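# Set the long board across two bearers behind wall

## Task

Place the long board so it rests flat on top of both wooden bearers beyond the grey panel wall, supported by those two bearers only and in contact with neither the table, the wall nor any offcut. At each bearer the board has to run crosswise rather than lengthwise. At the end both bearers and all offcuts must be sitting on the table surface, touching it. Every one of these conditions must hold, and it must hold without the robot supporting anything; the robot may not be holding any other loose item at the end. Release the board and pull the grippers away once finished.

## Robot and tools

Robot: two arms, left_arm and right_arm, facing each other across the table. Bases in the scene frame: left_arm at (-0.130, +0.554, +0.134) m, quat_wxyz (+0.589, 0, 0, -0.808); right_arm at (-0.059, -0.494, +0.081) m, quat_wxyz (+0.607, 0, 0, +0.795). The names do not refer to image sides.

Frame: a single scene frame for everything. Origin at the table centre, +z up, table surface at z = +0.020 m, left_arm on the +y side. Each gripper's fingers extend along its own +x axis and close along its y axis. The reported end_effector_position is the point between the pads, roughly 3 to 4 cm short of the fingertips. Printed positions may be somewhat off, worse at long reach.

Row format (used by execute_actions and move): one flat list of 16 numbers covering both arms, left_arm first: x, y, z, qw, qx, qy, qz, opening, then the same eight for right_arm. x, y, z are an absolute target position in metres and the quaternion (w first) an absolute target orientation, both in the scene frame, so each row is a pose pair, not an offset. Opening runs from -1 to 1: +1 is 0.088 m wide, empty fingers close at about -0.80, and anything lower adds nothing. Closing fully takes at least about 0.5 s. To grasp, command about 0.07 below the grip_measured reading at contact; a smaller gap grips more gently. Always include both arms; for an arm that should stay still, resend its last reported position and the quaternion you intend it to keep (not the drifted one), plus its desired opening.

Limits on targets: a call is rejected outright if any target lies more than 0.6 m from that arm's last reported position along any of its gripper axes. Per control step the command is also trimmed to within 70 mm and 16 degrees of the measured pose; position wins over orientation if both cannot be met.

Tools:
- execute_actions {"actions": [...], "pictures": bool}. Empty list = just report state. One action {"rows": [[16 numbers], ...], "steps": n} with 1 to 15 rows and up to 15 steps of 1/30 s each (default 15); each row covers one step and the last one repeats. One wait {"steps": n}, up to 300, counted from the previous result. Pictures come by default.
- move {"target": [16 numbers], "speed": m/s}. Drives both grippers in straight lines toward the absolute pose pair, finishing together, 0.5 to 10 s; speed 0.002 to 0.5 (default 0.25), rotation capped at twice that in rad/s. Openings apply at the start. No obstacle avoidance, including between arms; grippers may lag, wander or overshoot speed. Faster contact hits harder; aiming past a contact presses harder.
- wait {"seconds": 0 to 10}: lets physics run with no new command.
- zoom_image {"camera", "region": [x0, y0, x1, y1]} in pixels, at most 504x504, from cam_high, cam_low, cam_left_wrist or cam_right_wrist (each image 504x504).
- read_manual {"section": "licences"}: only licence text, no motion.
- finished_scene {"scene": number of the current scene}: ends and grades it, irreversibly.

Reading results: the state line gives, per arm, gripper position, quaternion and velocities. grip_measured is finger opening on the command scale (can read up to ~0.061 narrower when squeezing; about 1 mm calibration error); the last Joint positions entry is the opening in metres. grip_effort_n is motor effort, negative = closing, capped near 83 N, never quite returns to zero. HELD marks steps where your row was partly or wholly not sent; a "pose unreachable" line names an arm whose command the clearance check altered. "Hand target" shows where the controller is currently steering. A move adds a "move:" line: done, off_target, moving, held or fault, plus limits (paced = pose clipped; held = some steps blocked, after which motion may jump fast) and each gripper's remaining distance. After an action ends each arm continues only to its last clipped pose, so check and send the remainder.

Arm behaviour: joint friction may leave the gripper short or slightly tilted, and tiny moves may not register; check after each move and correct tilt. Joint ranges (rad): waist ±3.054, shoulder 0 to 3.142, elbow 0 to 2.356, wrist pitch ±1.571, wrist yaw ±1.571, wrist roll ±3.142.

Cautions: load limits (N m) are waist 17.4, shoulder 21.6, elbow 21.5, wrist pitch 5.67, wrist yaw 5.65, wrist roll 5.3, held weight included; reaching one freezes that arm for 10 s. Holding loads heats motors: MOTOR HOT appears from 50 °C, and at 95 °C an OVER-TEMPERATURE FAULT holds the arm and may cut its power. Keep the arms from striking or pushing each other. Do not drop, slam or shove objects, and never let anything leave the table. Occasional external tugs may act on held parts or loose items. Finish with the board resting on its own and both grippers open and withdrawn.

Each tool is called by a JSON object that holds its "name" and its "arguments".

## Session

{"name": "execute_actions", "arguments": {"actions": []}}

Scene clock: 0.00 s of 4500.00 s.
left_arm: end_effector_position=(+0.2867, +0.3692, +0.2188) grip_measured=+0.830 grip_effort_n=n/a end_effector_quat_wxyz=(-0.415, +0.641, -0.552, +0.335) end_effector_velocity=(-0.001, -0.003, -0.003) end_effector_angular_velocity=(-0.002, +0.034, +0.001) | right_arm: end_effector_position=(+0.3369, -0.2137, +0.1919) grip_measured=+0.824 grip_effort_n=n/a end_effector_quat_wxyz=(+0.159, +0.954, +0.204, -0.153) end_effector_velocity=(+0.000, +0.000, +0.001) end_effector_angular_velocity=(+0.013, -0.001, +0.002)
Joint positions: left_arm=[ 1.79   2.256  1.027  1.113  1.308 -1.905  0.08 ] | right_arm=[-1.124  1.87   0.911  0.575  0.317  3.007  0.079]
Joint velocities: left_arm=[-0.007  0.002 -0.002 -0.007 -0.007 -0.022 -0.   ] | right_arm=[-0.002 -0.002 -0.002  0.007 -0.007  0.007  0.   ]
Heat: left arm: hottest shoulder 26 °C (+0.0 °C/min); right arm: hottest shoulder 24 °C (+0.0 °C/min).
Hand target (left_arm): +0.287, +0.369, +0.219; -0.415, +0.641, -0.552, +0.335
Hand target (right_arm): +0.337, -0.214, +0.192; +0.159, +0.954, +0.204, -0.153

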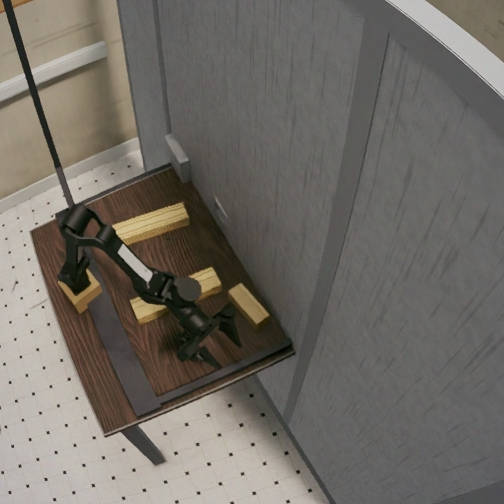

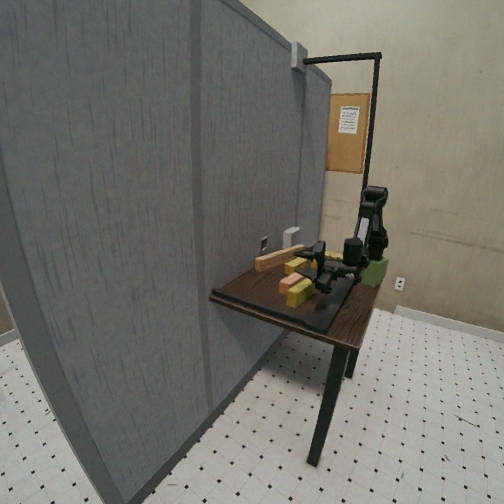

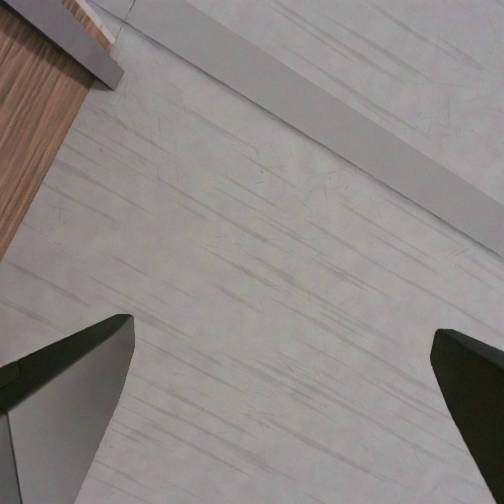

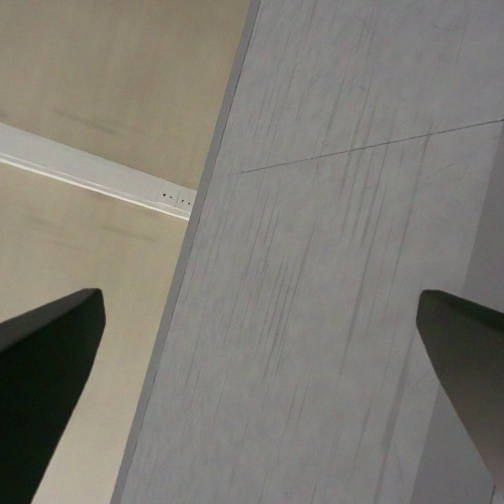

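{"name": "move", "arguments": {"target": [0.15,0.3,0.32,0.875,0.11,0.235,-0.409,1,0.24,-0.23,0.28,0.831,0.377,0.375,0.164,1], "speed": 0.45}}

{"name": "move", "arguments": {"target": [-0.05,0.27,0.37,0.641,0.299,0.299,-0.641,1,-0.06,-0.2,0.32,0.612,-0.354,0.354,0.612,1], "speed": 0.4}}

{"name": "zoom_image", "arguments": {"camera": "cam_low", "region": [225, 190, 375, 340]}}

Scene clock: 11.13 s of 4500.00 s.
left_arm: end_effector_position=(+0.1532, +0.2987, +0.3198) grip_measured=+0.991 grip_effort_n=15.1 end_effector_quat_wxyz=(+0.875, +0.104, +0.237, -0.410) end_effector_velocity=(-0.002, +0.002, -0.003) end_effector_angular_velocity=(+0.015, +0.012, +0.015) | right_arm: end_effector_position=(+0.2405, -0.2334, +0.2696) grip_measured=+0.985 grip_effort_n=13.7 end_effector_quat_wxyz=(+0.830, +0.376, +0.383, +0.152) end_effector_velocity=(+0.001, -0.002, -0.001) end_effector_angular_velocity=(-0.013, -0.001, -0.005)
Joint positions: left_arm=[ 1.223  1.303  0.813 -0.045  0.19   0.097  0.088] | right_arm=[-1.106  1.365  0.886 -0.071  0.04   1.074  0.087]
Joint velocities: left_arm=[-0.007 -0.007 -0.002 -0.022 -0.022 -0.007 -0.   ] | right_arm=[-0.002  0.002  0.002 -0.007  0.007 -0.007 -0.   ]
Heat: left arm: hottest shoulder 28 °C (+10.8 °C/min); right arm: hottest shoulder 26 °C (+10.8 °C/min).
Hand target (left_arm): +0.151, +0.300, +0.320; +0.875, +0.107, +0.236, -0.410
Hand target (right_arm): +0.240, -0.231, +0.280; +0.831, +0.377, +0.376, +0.163
Off the commanded pose (left_arm): 0.003 m, 1 deg.
Off the commanded pose (right_arm): 0.011 m, 2 deg.
After step 90, 5.33 s passed at rest.
move: off_target (right_arm)

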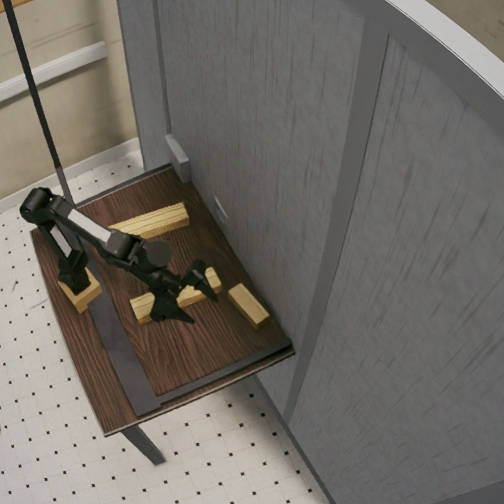

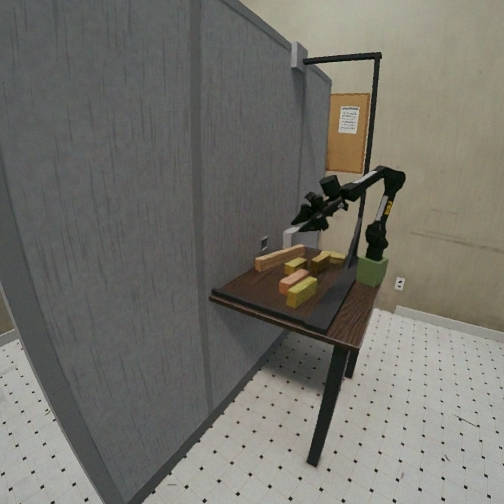

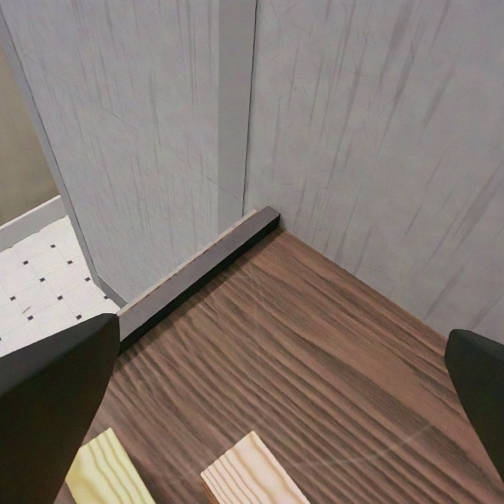

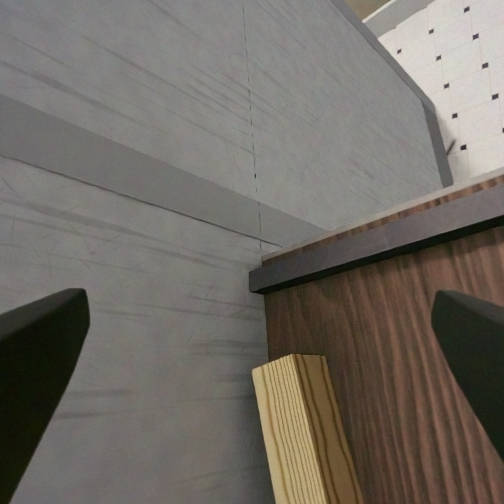

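Scene clock: 13.97 s of 4500.00 s.
left_arm: end_effector_position=(-0.0498, +0.2716, +0.3690) grip_measured=+0.991 grip_effort_n=15.1 end_effector_quat_wxyz=(+0.643, +0.293, +0.300, -0.641) end_effector_velocity=(-0.003, -0.000, -0.000) end_effector_angular_velocity=(+0.004, +0.013, -0.006) | right_arm: end_effector_position=(-0.0605, -0.2055, +0.3174) grip_measured=+0.985 grip_effort_n=12.8 end_effector_quat_wxyz=(+0.611, -0.348, +0.364, +0.611) end_effector_velocity=(-0.002, -0.003, -0.000) end_effector_angular_velocity=(-0.017, -0.004, +0.025)
Joint positions: left_arm=[ 0.721  1.159  1.15  -0.899  0.263  0.309  0.088] | right_arm=[-0.268  1.258  1.304 -1.1   -0.011  0.019  0.087]
Joint velocities: left_arm=[-0.007  0.002  0.002 -0.007  0.007 -0.007 -0.   ] | right_arm=[ 0.002  0.002  0.007 -0.022 -0.007 -0.022 -0.   ]
Heat: left arm: hottest shoulder 28 °C (+8.6 °C/min); right arm: hottest shoulder 26 °C (+8.6 °C/min).
Hand target (left_arm): -0.050, +0.270, +0.369; +0.641, +0.296, +0.299, -0.642
Hand target (right_arm): -0.061, -0.203, +0.319; +0.611, -0.351, +0.359, +0.612
Off the commanded pose (left_arm): 0.002 m, 1 deg.
Off the commanded pose (right_arm): 0.006 m, 1 deg.
move: done

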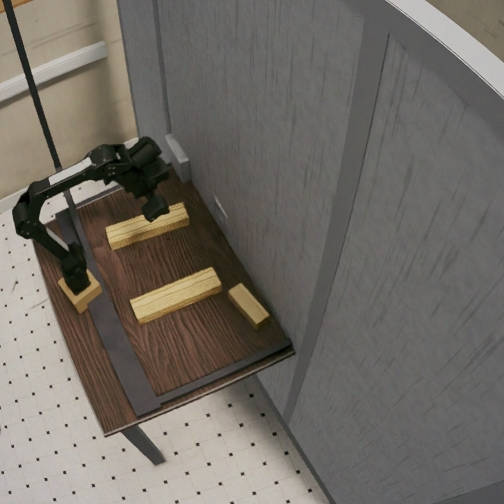

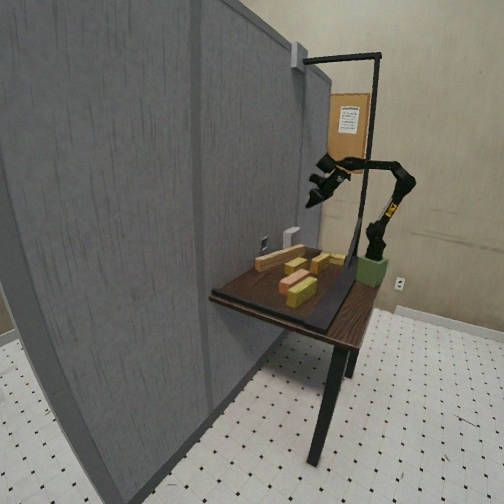

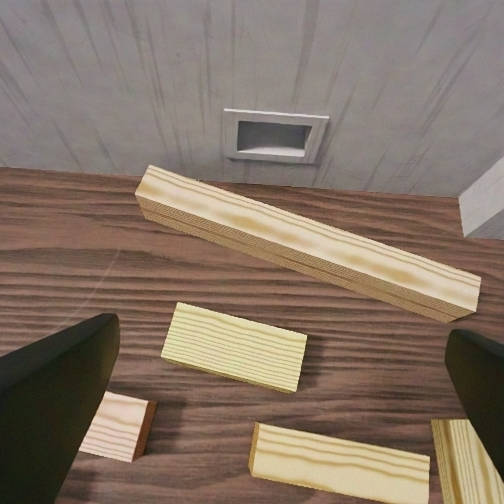

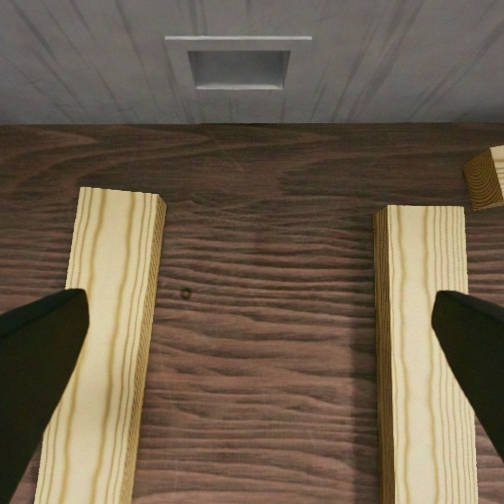

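Region (225, 190, 375, 340) of cam_low's 504x504 image, scaled by 3.360, with more detail than that image has.

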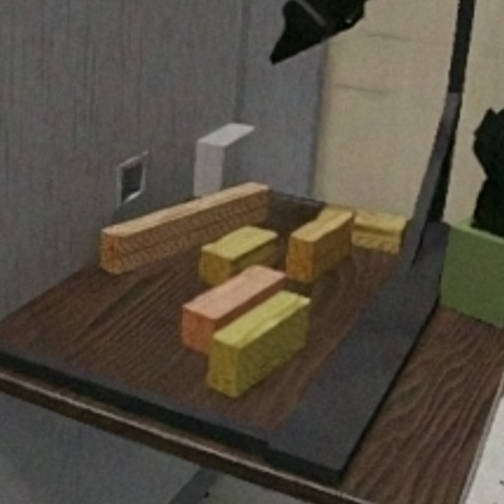

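{"name": "move", "arguments": {"target": [-0.038,0.222,0.14,0.789,0.064,0.606,-0.083,1,-0.064,-0.11,0.122,0.703,-0.064,0.064,0.705,1], "speed": 0.35}}

Scene clock: 46.07 s of 4500.00 s.
left_arm: end_effector_position=(-0.0380, +0.2220, +0.1431) grip_measured=+0.991 grip_effort_n=14.7 end_effector_quat_wxyz=(+0.789, +0.062, +0.605, -0.087) end_effector_velocity=(-0.000, +0.003, -0.003) end_effector_angular_velocity=(+0.013, -0.003, +0.020) | right_arm: end_effector_position=(-0.0643, -0.1111, +0.1248) grip_measured=+0.985 grip_effort_n=12.8 end_effector_quat_wxyz=(+0.700, -0.062, +0.066, +0.709) end_effector_velocity=(+0.002, +0.001, +0.002) end_effector_angular_velocity=(+0.022, -0.008, -0.008)
Joint positions: left_arm=[ 0.477  1.897  1.108 -0.675 -0.241 -1.18   0.088] | right_arm=[-0.253  2.078  0.346  1.551  0.001  0.007  0.087]
Joint velocities: left_arm=[-0.002  0.007 -0.002 -0.007 -0.007 -0.022 -0.   ] | right_arm=[-0.002  0.017  0.002  0.037  0.007 -0.007 -0.   ]
Heat: left arm: hottest elbow 30 °C (+5.2 °C/min); right arm: hottest elbow 28 °C (+5.2 °C/min).
Hand target (left_arm): -0.038, +0.221, +0.140; +0.788, +0.064, +0.607, -0.083
Hand target (right_arm): -0.065, -0.110, +0.123; +0.700, -0.065, +0.063, +0.708
Off the commanded pose (left_arm): 0.003 m, 1 deg.
Off the commanded pose (right_arm): 0.003 m, 1 deg.
After step 90, 26.47 s passed at rest.
move: done

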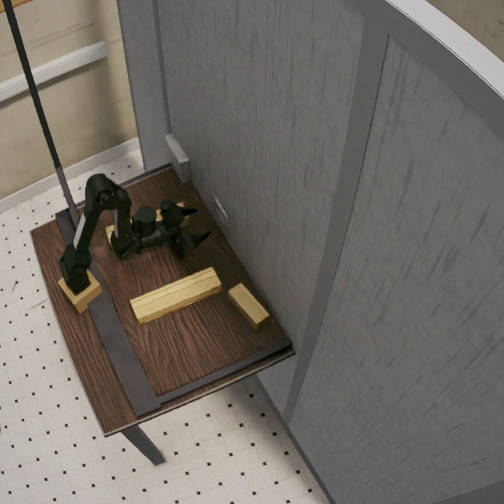

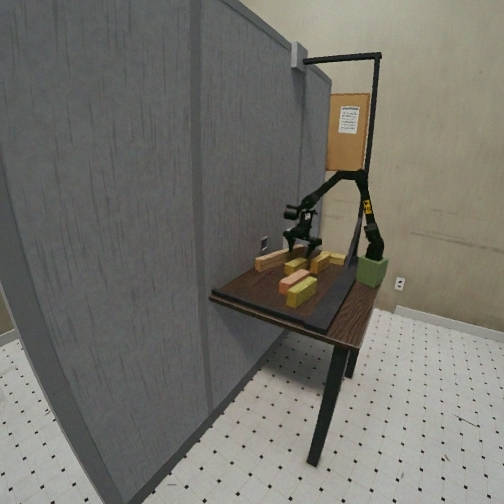

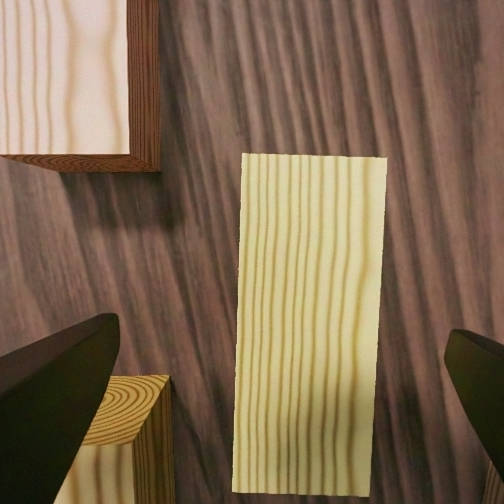

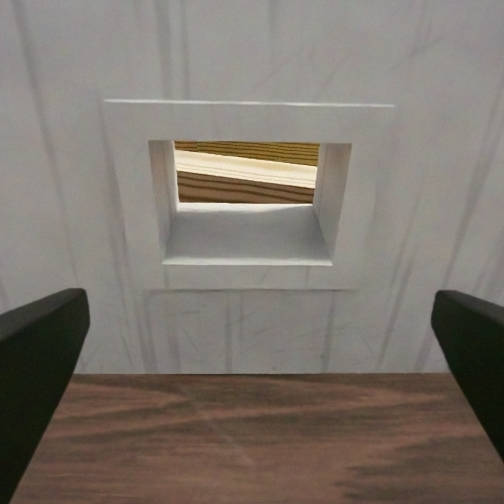

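{"name": "move", "arguments": {"target": [-0.03,0.209,0.11,0.789,0.064,0.606,-0.083,0.6,-0.064,-0.11,0.122,0.703,-0.064,0.064,0.705,1], "speed": 0.1}}

{"name": "move", "arguments": {"target": [-0.03,0.212,0.062,0.789,0.064,0.606,-0.083,0.6,-0.064,-0.11,0.122,0.703,-0.064,0.064,0.705,1], "speed": 0.07}}

{"name": "move", "arguments": {"target": [-0.03,0.212,0.062,0.789,0.064,0.606,-0.083,0.08,-0.064,-0.11,0.122,0.703,-0.064,0.064,0.705,1]}}

Scene clock: 54.93 s of 4500.00 s.
left_arm: end_effector_position=(-0.0313, +0.2094, +0.1142) grip_measured=+0.603 grip_effort_n=-14.2 end_effector_quat_wxyz=(+0.789, +0.060, +0.605, -0.085) end_effector_velocity=(-0.002, -0.000, +0.001) end_effector_angular_velocity=(-0.001, +0.008, +0.004) | right_arm: end_effector_position=(-0.0635, -0.1110, +0.1241) grip_measured=+0.985 grip_effort_n=12.8 end_effector_quat_wxyz=(+0.703, -0.062, +0.065, +0.706) end_effector_velocity=(-0.000, -0.001, -0.004) end_effector_angular_velocity=(-0.022, -0.006, +0.006)
Joint positions: left_arm=[ 0.49   2.003  1.125 -0.584 -0.241 -1.172  0.069] | right_arm=[-0.251  2.086  0.347  1.56   0.01   0.007  0.087]
Joint velocities: left_arm=[-0.002 -0.002  0.002 -0.007  0.007 -0.007 -0.   ] | right_arm=[-0.002 -0.002 -0.002 -0.022 -0.007 -0.007 -0.   ]
Heat: left arm: hottest elbow 30 °C (+4.4 °C/min); right arm: hottest wrist pitch 28 °C (+4.4 °C/min).
Hand target (left_arm): -0.030, +0.209, +0.110; +0.789, +0.064, +0.606, -0.083
Hand target (right_arm): -0.064, -0.110, +0.122; +0.703, -0.064, +0.064, +0.705
Off the commanded pose (left_arm): 0.004 m, 1 deg.
Off the commanded pose (right_arm): 0.002 m, 0 deg.
After step 90, 5.00 s passed at rest.
move: done

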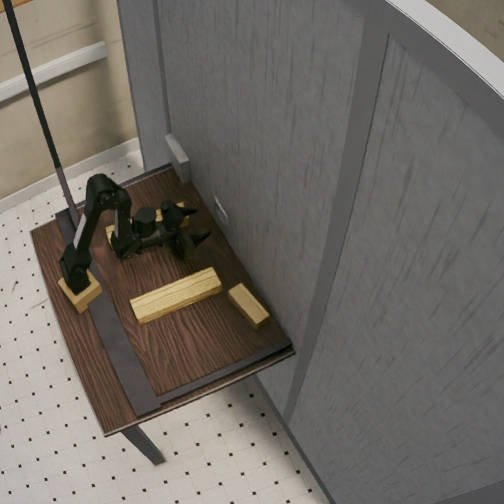

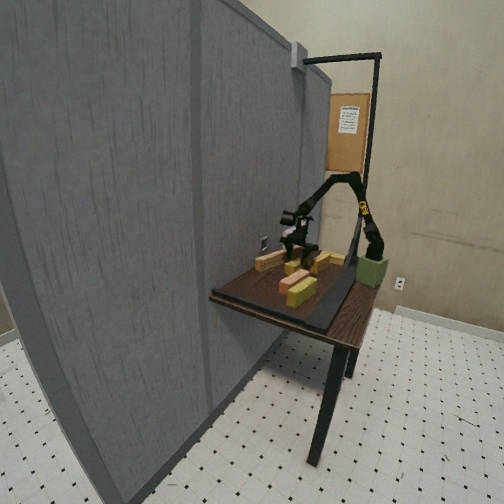

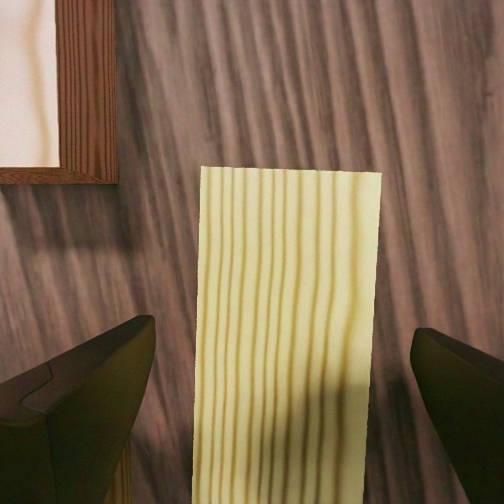

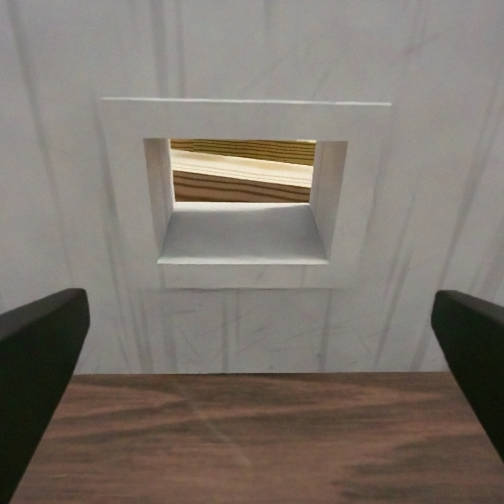

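Scene clock: 56.03 s of 4500.00 s.
left_arm: end_effector_position=(-0.0304, +0.2074, +0.0688) grip_measured=+0.603 grip_effort_n=-14.7 end_effector_quat_wxyz=(+0.790, +0.056, +0.604, -0.089) end_effector_velocity=(+0.004, -0.000, +0.001) end_effector_angular_velocity=(-0.005, -0.022, +0.012) | right_arm: end_effector_position=(-0.0635, -0.1110, +0.1241) grip_measured=+0.985 grip_effort_n=12.8 end_effector_quat_wxyz=(+0.703, -0.062, +0.065, +0.706) end_effector_velocity=(-0.000, -0.001, +0.000) end_effector_angular_velocity=(+0.002, +0.009, +0.003)
Joint positions: left_arm=[ 0.491  2.12   1.078 -0.408 -0.241 -1.17   0.069] | right_arm=[-0.251  2.086  0.347  1.56   0.01   0.007  0.087]
Joint velocities: left_arm=[ 0.002 -0.002 -0.002  0.007 -0.022 -0.007 -0.   ] | right_arm=[-0.002  0.002 -0.002  0.007 -0.007  0.007 -0.   ]
Heat: left arm: hottest elbow 30 °C (+4.3 °C/min); right arm: hottest wrist pitch 28 °C (+4.3 °C/min).
Hand target (left_arm): -0.030, +0.212, +0.062; +0.789, +0.064, +0.606, -0.083
Hand target (right_arm): -0.064, -0.110, +0.122; +0.703, -0.064, +0.064, +0.705
Off the commanded pose (left_arm): 0.008 m, 1 deg.
Off the commanded pose (right_arm): 0.002 m, 0 deg.
move: done

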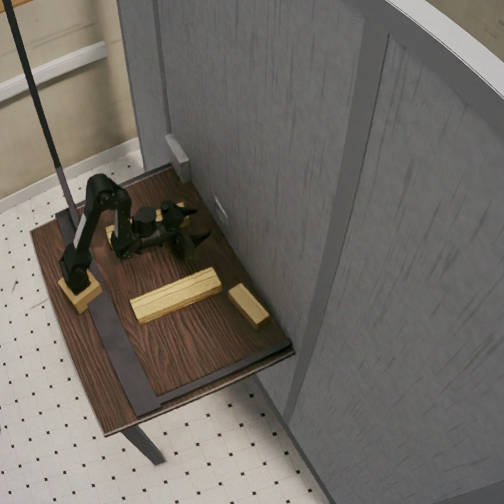

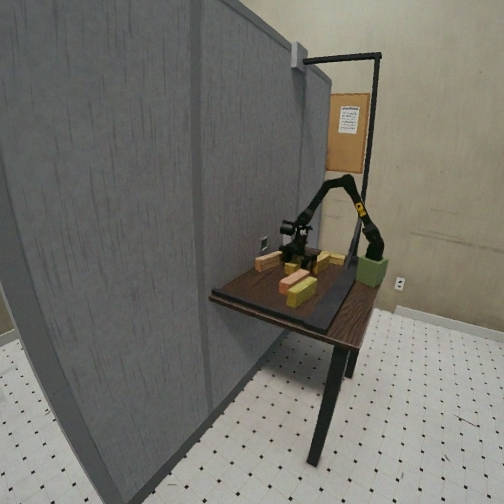

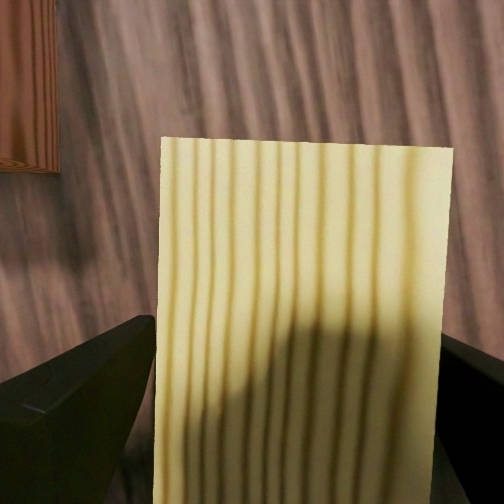

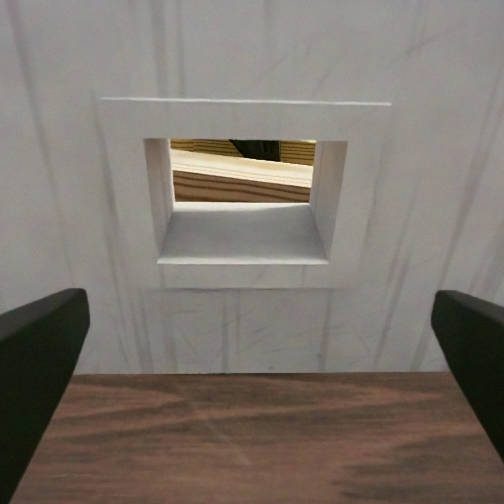

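Scene clock: 56.73 s of 4500.00 s.
left_arm: end_effector_position=(-0.0304, +0.2073, +0.0688) grip_measured=+0.171 grip_effort_n=-83.5 end_effector_quat_wxyz=(+0.790, +0.056, +0.604, -0.089) end_effector_velocity=(-0.000, +0.002, +0.000) end_effector_angular_velocity=(+0.010, -0.006, -0.009) | right_arm: end_effector_position=(-0.0635, -0.1110, +0.1241) grip_measured=+0.985 grip_effort_n=12.8 end_effector_quat_wxyz=(+0.703, -0.062, +0.065, +0.706) end_effector_velocity=(-0.000, -0.001, -0.003) end_effector_angular_velocity=(-0.012, +0.008, +0.003)
Joint positions: left_arm=[ 0.491  2.12   1.078 -0.408 -0.241 -1.17   0.047] | right_arm=[-0.251  2.086  0.347  1.56   0.01   0.007  0.087]
Joint velocities: left_arm=[-0.002 -0.002 -0.002 -0.007 -0.007  0.007  0.   ] | right_arm=[-0.002  0.002 -0.002 -0.007 -0.007  0.007 -0.   ]
Heat: left arm: hottest elbow 30 °C (+4.2 °C/min); right arm: hottest wrist pitch 28 °C (+4.2 °C/min).
Hand target (left_arm): -0.030, +0.212, +0.062; +0.789, +0.064, +0.606, -0.083
Hand target (right_arm): -0.064, -0.110, +0.122; +0.703, -0.064, +0.064, +0.705
Off the commanded pose (left_arm): 0.008 m, 1 deg.
Off the commanded pose (right_arm): 0.002 m, 0 deg.
move: done

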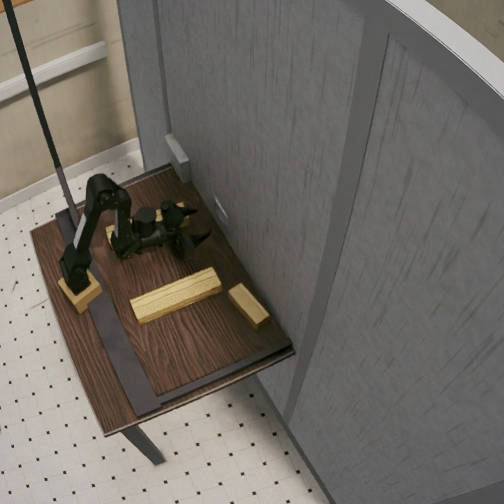

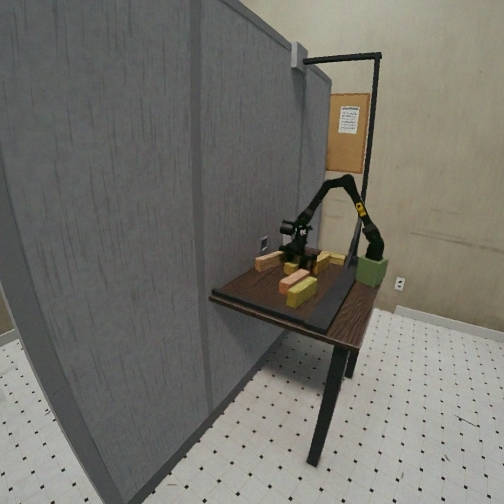

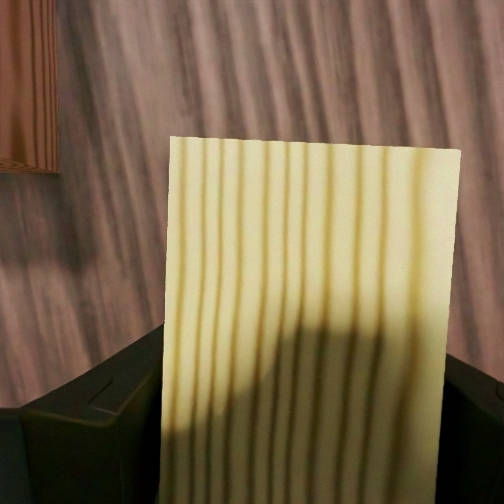

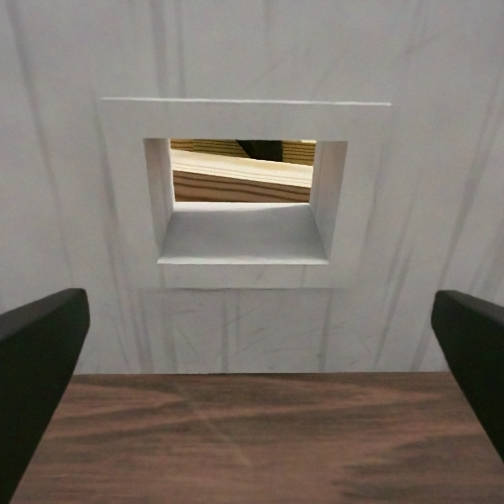

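{"name": "execute_actions", "arguments": {"actions": []}}

Scene clock: 82.80 s of 4500.00 s.
left_arm: end_effector_position=(-0.0304, +0.2073, +0.0688) grip_measured=+0.171 grip_effort_n=-83.5 end_effector_quat_wxyz=(+0.790, +0.056, +0.604, -0.089) end_effector_velocity=(-0.002, +0.001, +0.002) end_effector_angular_velocity=(+0.002, -0.006, +0.001) | right_arm: end_effector_position=(-0.0635, -0.1110, +0.1241) grip_measured=+0.985 grip_effort_n=12.8 end_effector_quat_wxyz=(+0.703, -0.062, +0.065, +0.706) end_effector_velocity=(-0.000, -0.001, +0.000) end_effector_angular_velocity=(+0.002, +0.009, +0.003)
Joint positions: left_arm=[ 0.491  2.12   1.078 -0.408 -0.241 -1.17   0.047] | right_arm=[-0.251  2.086  0.347  1.56   0.01   0.007  0.087]
Joint velocities: left_arm=[-0.007 -0.007 -0.002 -0.007 -0.007 -0.007 -0.   ] | right_arm=[-0.002  0.002 -0.002  0.007 -0.007  0.007 -0.   ]
Heat: left arm: hottest shoulder 28 °C (+0.0 °C/min); right arm: hottest wrist pitch 31 °C (+5.0 °C/min).
Hand target (left_arm): -0.030, +0.212, +0.062; +0.789, +0.064, +0.606, -0.083
Hand target (right_arm): -0.064, -0.110, +0.122; +0.703, -0.064, +0.064, +0.705
Off the commanded pose (left_arm): 0.008 m, 1 deg.
Off the commanded pose (right_arm): 0.002 m, 0 deg.
Steps of this call (steps 1 to 90: nothing new was sent; then 23.07 s passed at rest). Readings (end_effector_position):
1: left_arm (-0.0304, +0.2073, +0.0688) | right_arm (-0.0635, -0.1110, +0.1241)
2: left_arm (-0.0304, +0.2073, +0.0688) | right_arm (-0.0635, -0.1110, +0.1241)
4: left_arm (-0.0304, +0.2073, +0.0688) | right_arm (-0.0635, -0.1110, +0.1241)
8: left_arm (-0.0304, +0.2073, +0.0688) | right_arm (-0.0635, -0.1110, +0.1241)
90: the state above

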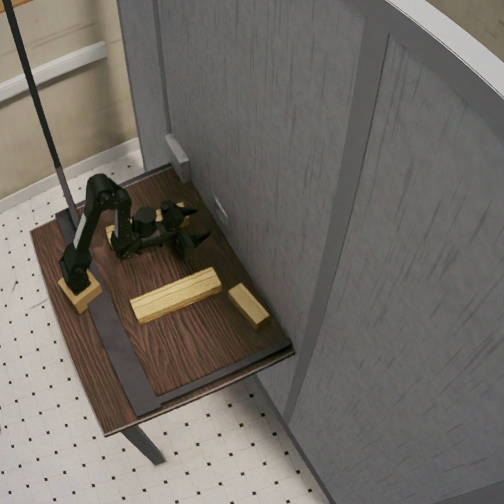

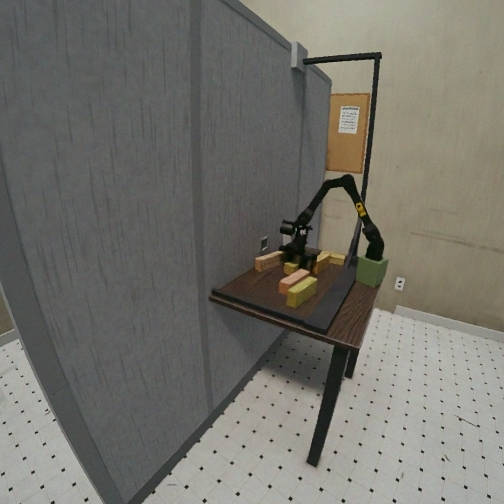

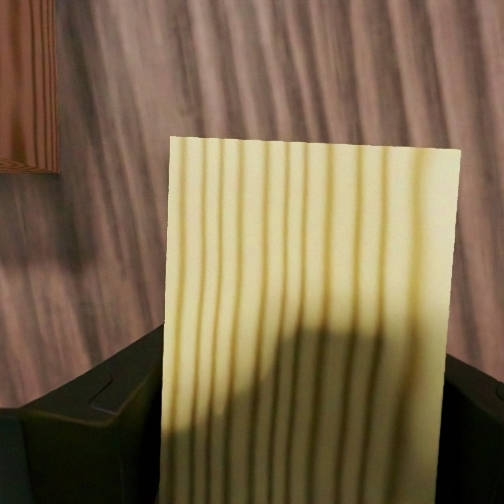

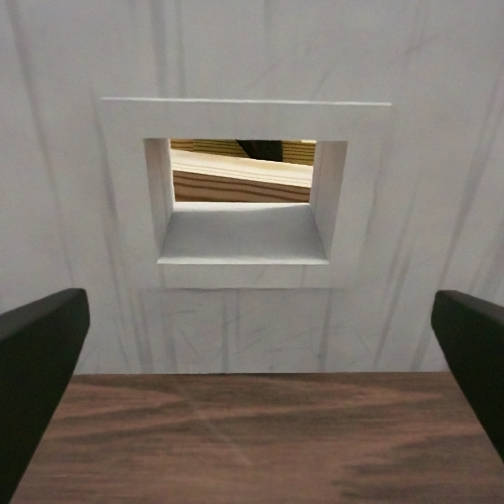

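{"name": "move", "arguments": {"target": [-0.02,0.205,0.12,0.789,0.064,0.606,-0.083,0.08,-0.064,-0.11,0.122,0.703,-0.064,0.064,0.705,1], "speed": 0.15}}

{"name": "move", "arguments": {"target": [0.18,0.155,0.12,0.789,0.064,0.606,-0.083,0.08,-0.064,-0.11,0.122,0.703,-0.064,0.064,0.705,1], "speed": 0.15}}

Scene clock: 86.37 s of 4500.00 s.
left_arm: end_effector_position=(-0.0218, +0.2093, +0.1122) grip_measured=+0.171 grip_effort_n=-83.5 end_effector_quat_wxyz=(+0.787, +0.072, +0.608, -0.076) end_effector_velocity=(-0.002, +0.001, +0.002) end_effector_angular_velocity=(+0.005, +0.010, +0.018) | right_arm: end_effector_position=(-0.0635, -0.1110, +0.1241) grip_measured=+0.985 grip_effort_n=12.3 end_effector_quat_wxyz=(+0.703, -0.062, +0.065, +0.706) end_effector_velocity=(+0.002, -0.001, -0.004) end_effector_angular_velocity=(-0.022, +0.006, -0.011)
Joint positions: left_arm=[ 0.516  2.032  1.162 -0.616 -0.24  -1.145  0.047] | right_arm=[-0.251  2.086  0.347  1.56   0.01   0.007  0.087]
Joint velocities: left_arm=[-0.002 -0.002  0.007 -0.022  0.007 -0.022 -0.   ] | right_arm=[-0.002 -0.002 -0.002 -0.022  0.007  0.007 -0.   ]
Heat: left arm: hottest shoulder 29 °C (+1.0 °C/min); right arm: hottest wrist pitch 31 °C (+4.0 °C/min).
Hand target (left_arm): -0.020, +0.205, +0.120; +0.789, +0.064, +0.606, -0.083
Hand target (right_arm): -0.064, -0.110, +0.122; +0.703, -0.064, +0.064, +0.705
Off the commanded pose (left_arm): 0.009 m, 1 deg.
Off the commanded pose (right_arm): 0.002 m, 0 deg.
move: off_target (left_arm)

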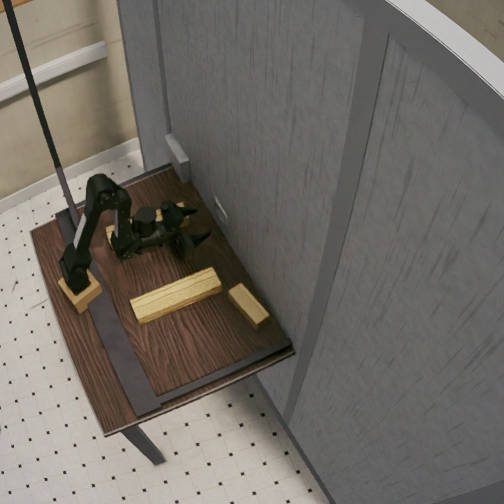

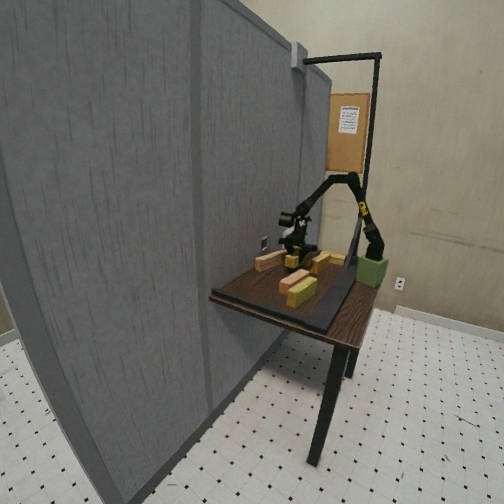

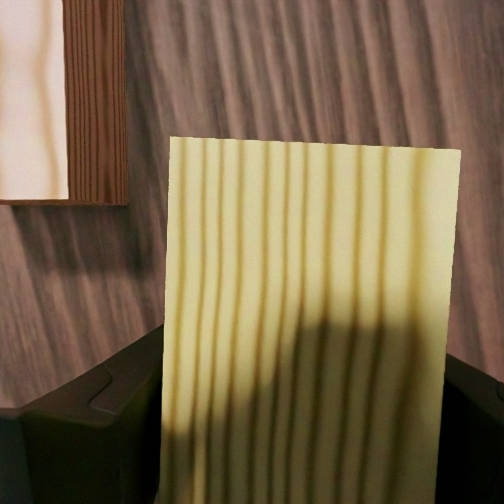

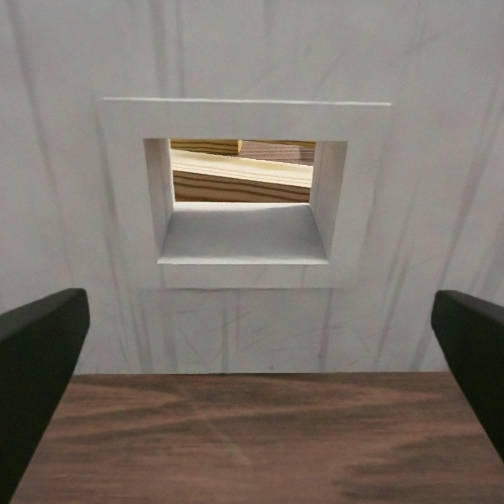

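Scene clock: 88.20 s of 4500.00 s.
left_arm: end_effector_position=(+0.1800, +0.1563, +0.1252) grip_measured=+0.171 grip_effort_n=-83.5 end_effector_quat_wxyz=(+0.792, +0.061, +0.602, -0.082) end_effector_velocity=(-0.004, +0.001, -0.001) end_effector_angular_velocity=(+0.028, +0.009, -0.013) | right_arm: end_effector_position=(-0.0635, -0.1110, +0.1241) grip_measured=+0.985 grip_effort_n=12.3 end_effector_quat_wxyz=(+0.703, -0.062, +0.065, +0.706) end_effector_velocity=(-0.000, -0.001, -0.001) end_effector_angular_velocity=(-0.007, -0.003, +0.016)
Joint positions: left_arm=[ 0.919  2.426  1.888 -0.832 -0.183 -0.74   0.047] | right_arm=[-0.251  2.086  0.347  1.56   0.01   0.007  0.087]
Joint velocities: left_arm=[-0.007  0.012  0.022 -0.037 -0.007  0.007 -0.001] | right_arm=[-0.007 -0.002 -0.002 -0.007 -0.022 -0.007 -0.   ]
Heat: left arm: hottest shoulder 29 °C (+0.0 °C/min); right arm: hottest wrist pitch 31 °C (+4.1 °C/min).
Hand target (left_arm): +0.181, +0.155, +0.121; +0.790, +0.064, +0.604, -0.083
Hand target (right_arm): -0.064, -0.110, +0.122; +0.703, -0.064, +0.064, +0.705
Off the commanded pose (left_arm): 0.005 m, 1 deg.
Off the commanded pose (right_arm): 0.002 m, 0 deg.
move: done

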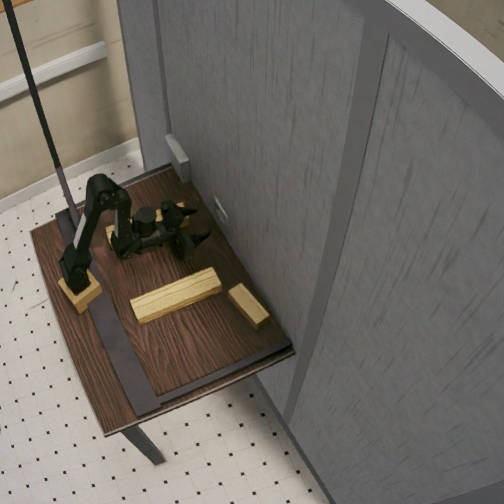

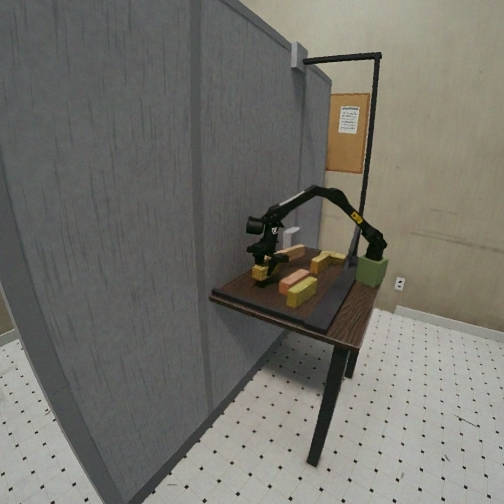

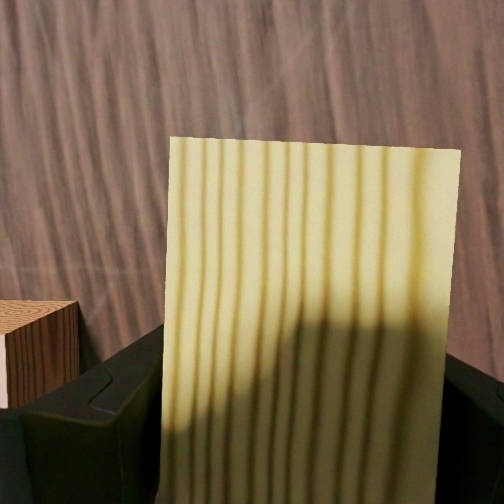

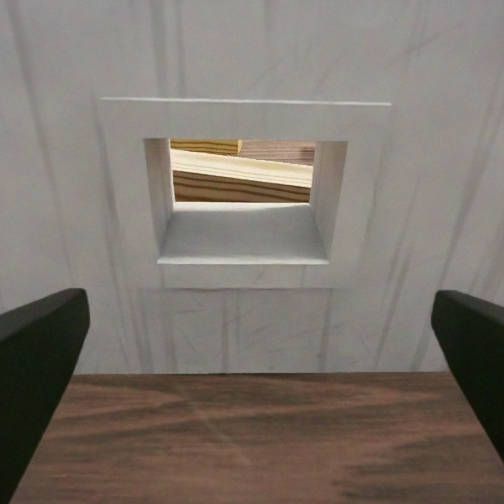

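{"name": "move", "arguments": {"target": [0.195,0.148,0.068,0.789,0.064,0.606,-0.083,0.08,-0.064,-0.11,0.122,0.703,-0.064,0.064,0.705,1], "speed": 0.05}}

Scene clock: 93.00 s of 4500.00 s.
left_arm: end_effector_position=(+0.1947, +0.1463, +0.0774) grip_measured=+0.171 grip_effort_n=-83.5 end_effector_quat_wxyz=(+0.792, +0.059, +0.602, -0.086) end_effector_velocity=(+0.000, +0.004, +0.000) end_effector_angular_velocity=(+0.016, +0.005, +0.011) | right_arm: end_effector_position=(-0.0635, -0.1110, +0.1241) grip_measured=+0.985 grip_effort_n=12.8 end_effector_quat_wxyz=(+0.703, -0.062, +0.065, +0.706) end_effector_velocity=(+0.002, +0.001, -0.000) end_effector_angular_velocity=(-0.002, +0.008, -0.001)
Joint positions: left_arm=[ 0.934  2.563  1.945 -0.744 -0.176 -0.724  0.047] | right_arm=[-0.251  2.086  0.347  1.56   0.01   0.007  0.087]
Joint velocities: left_arm=[ 0.002  0.002  0.007 -0.022 -0.007 -0.007 -0.   ] | right_arm=[-0.007 -0.002  0.002 -0.007 -0.007  0.007 -0.   ]
Heat: left arm: hottest shoulder 30 °C (+1.0 °C/min); right arm: hottest wrist pitch 31 °C (+4.1 °C/min).
Hand target (left_arm): +0.195, +0.148, +0.068; +0.789, +0.064, +0.606, -0.083
Hand target (right_arm): -0.064, -0.110, +0.122; +0.703, -0.064, +0.064, +0.705
Off the commanded pose (left_arm): 0.010 m, 1 deg.
Off the commanded pose (right_arm): 0.002 m, 0 deg.
After step 90, 0.27 s passed at rest.
move: off_target (left_arm)

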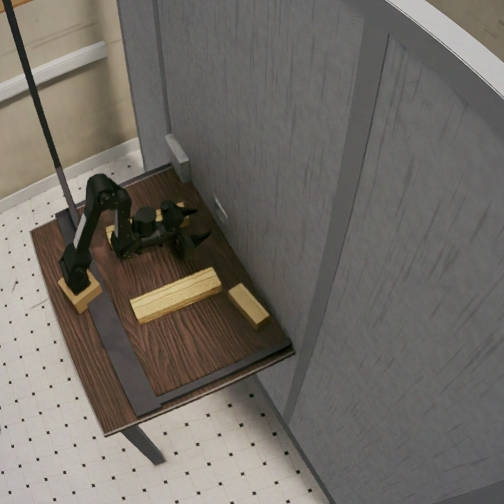

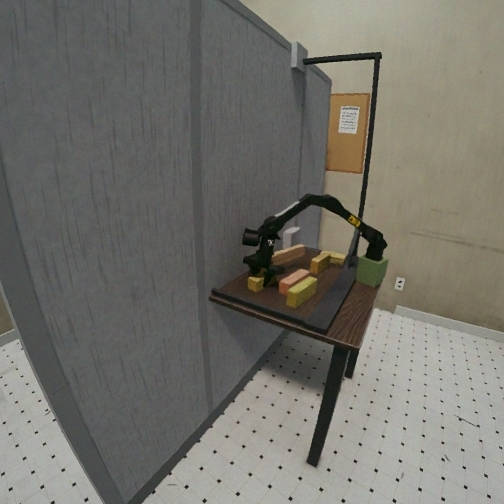

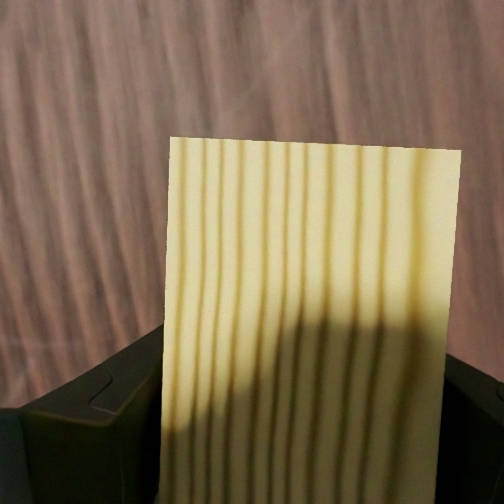

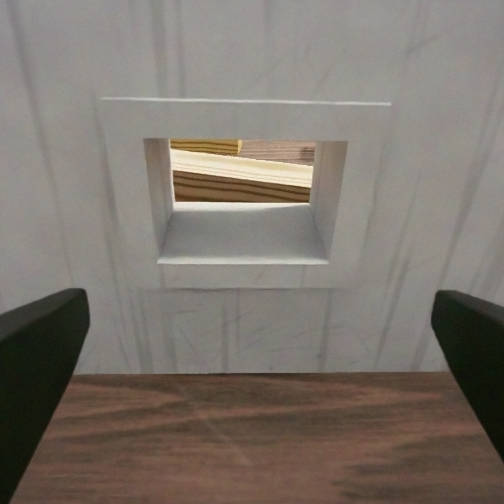

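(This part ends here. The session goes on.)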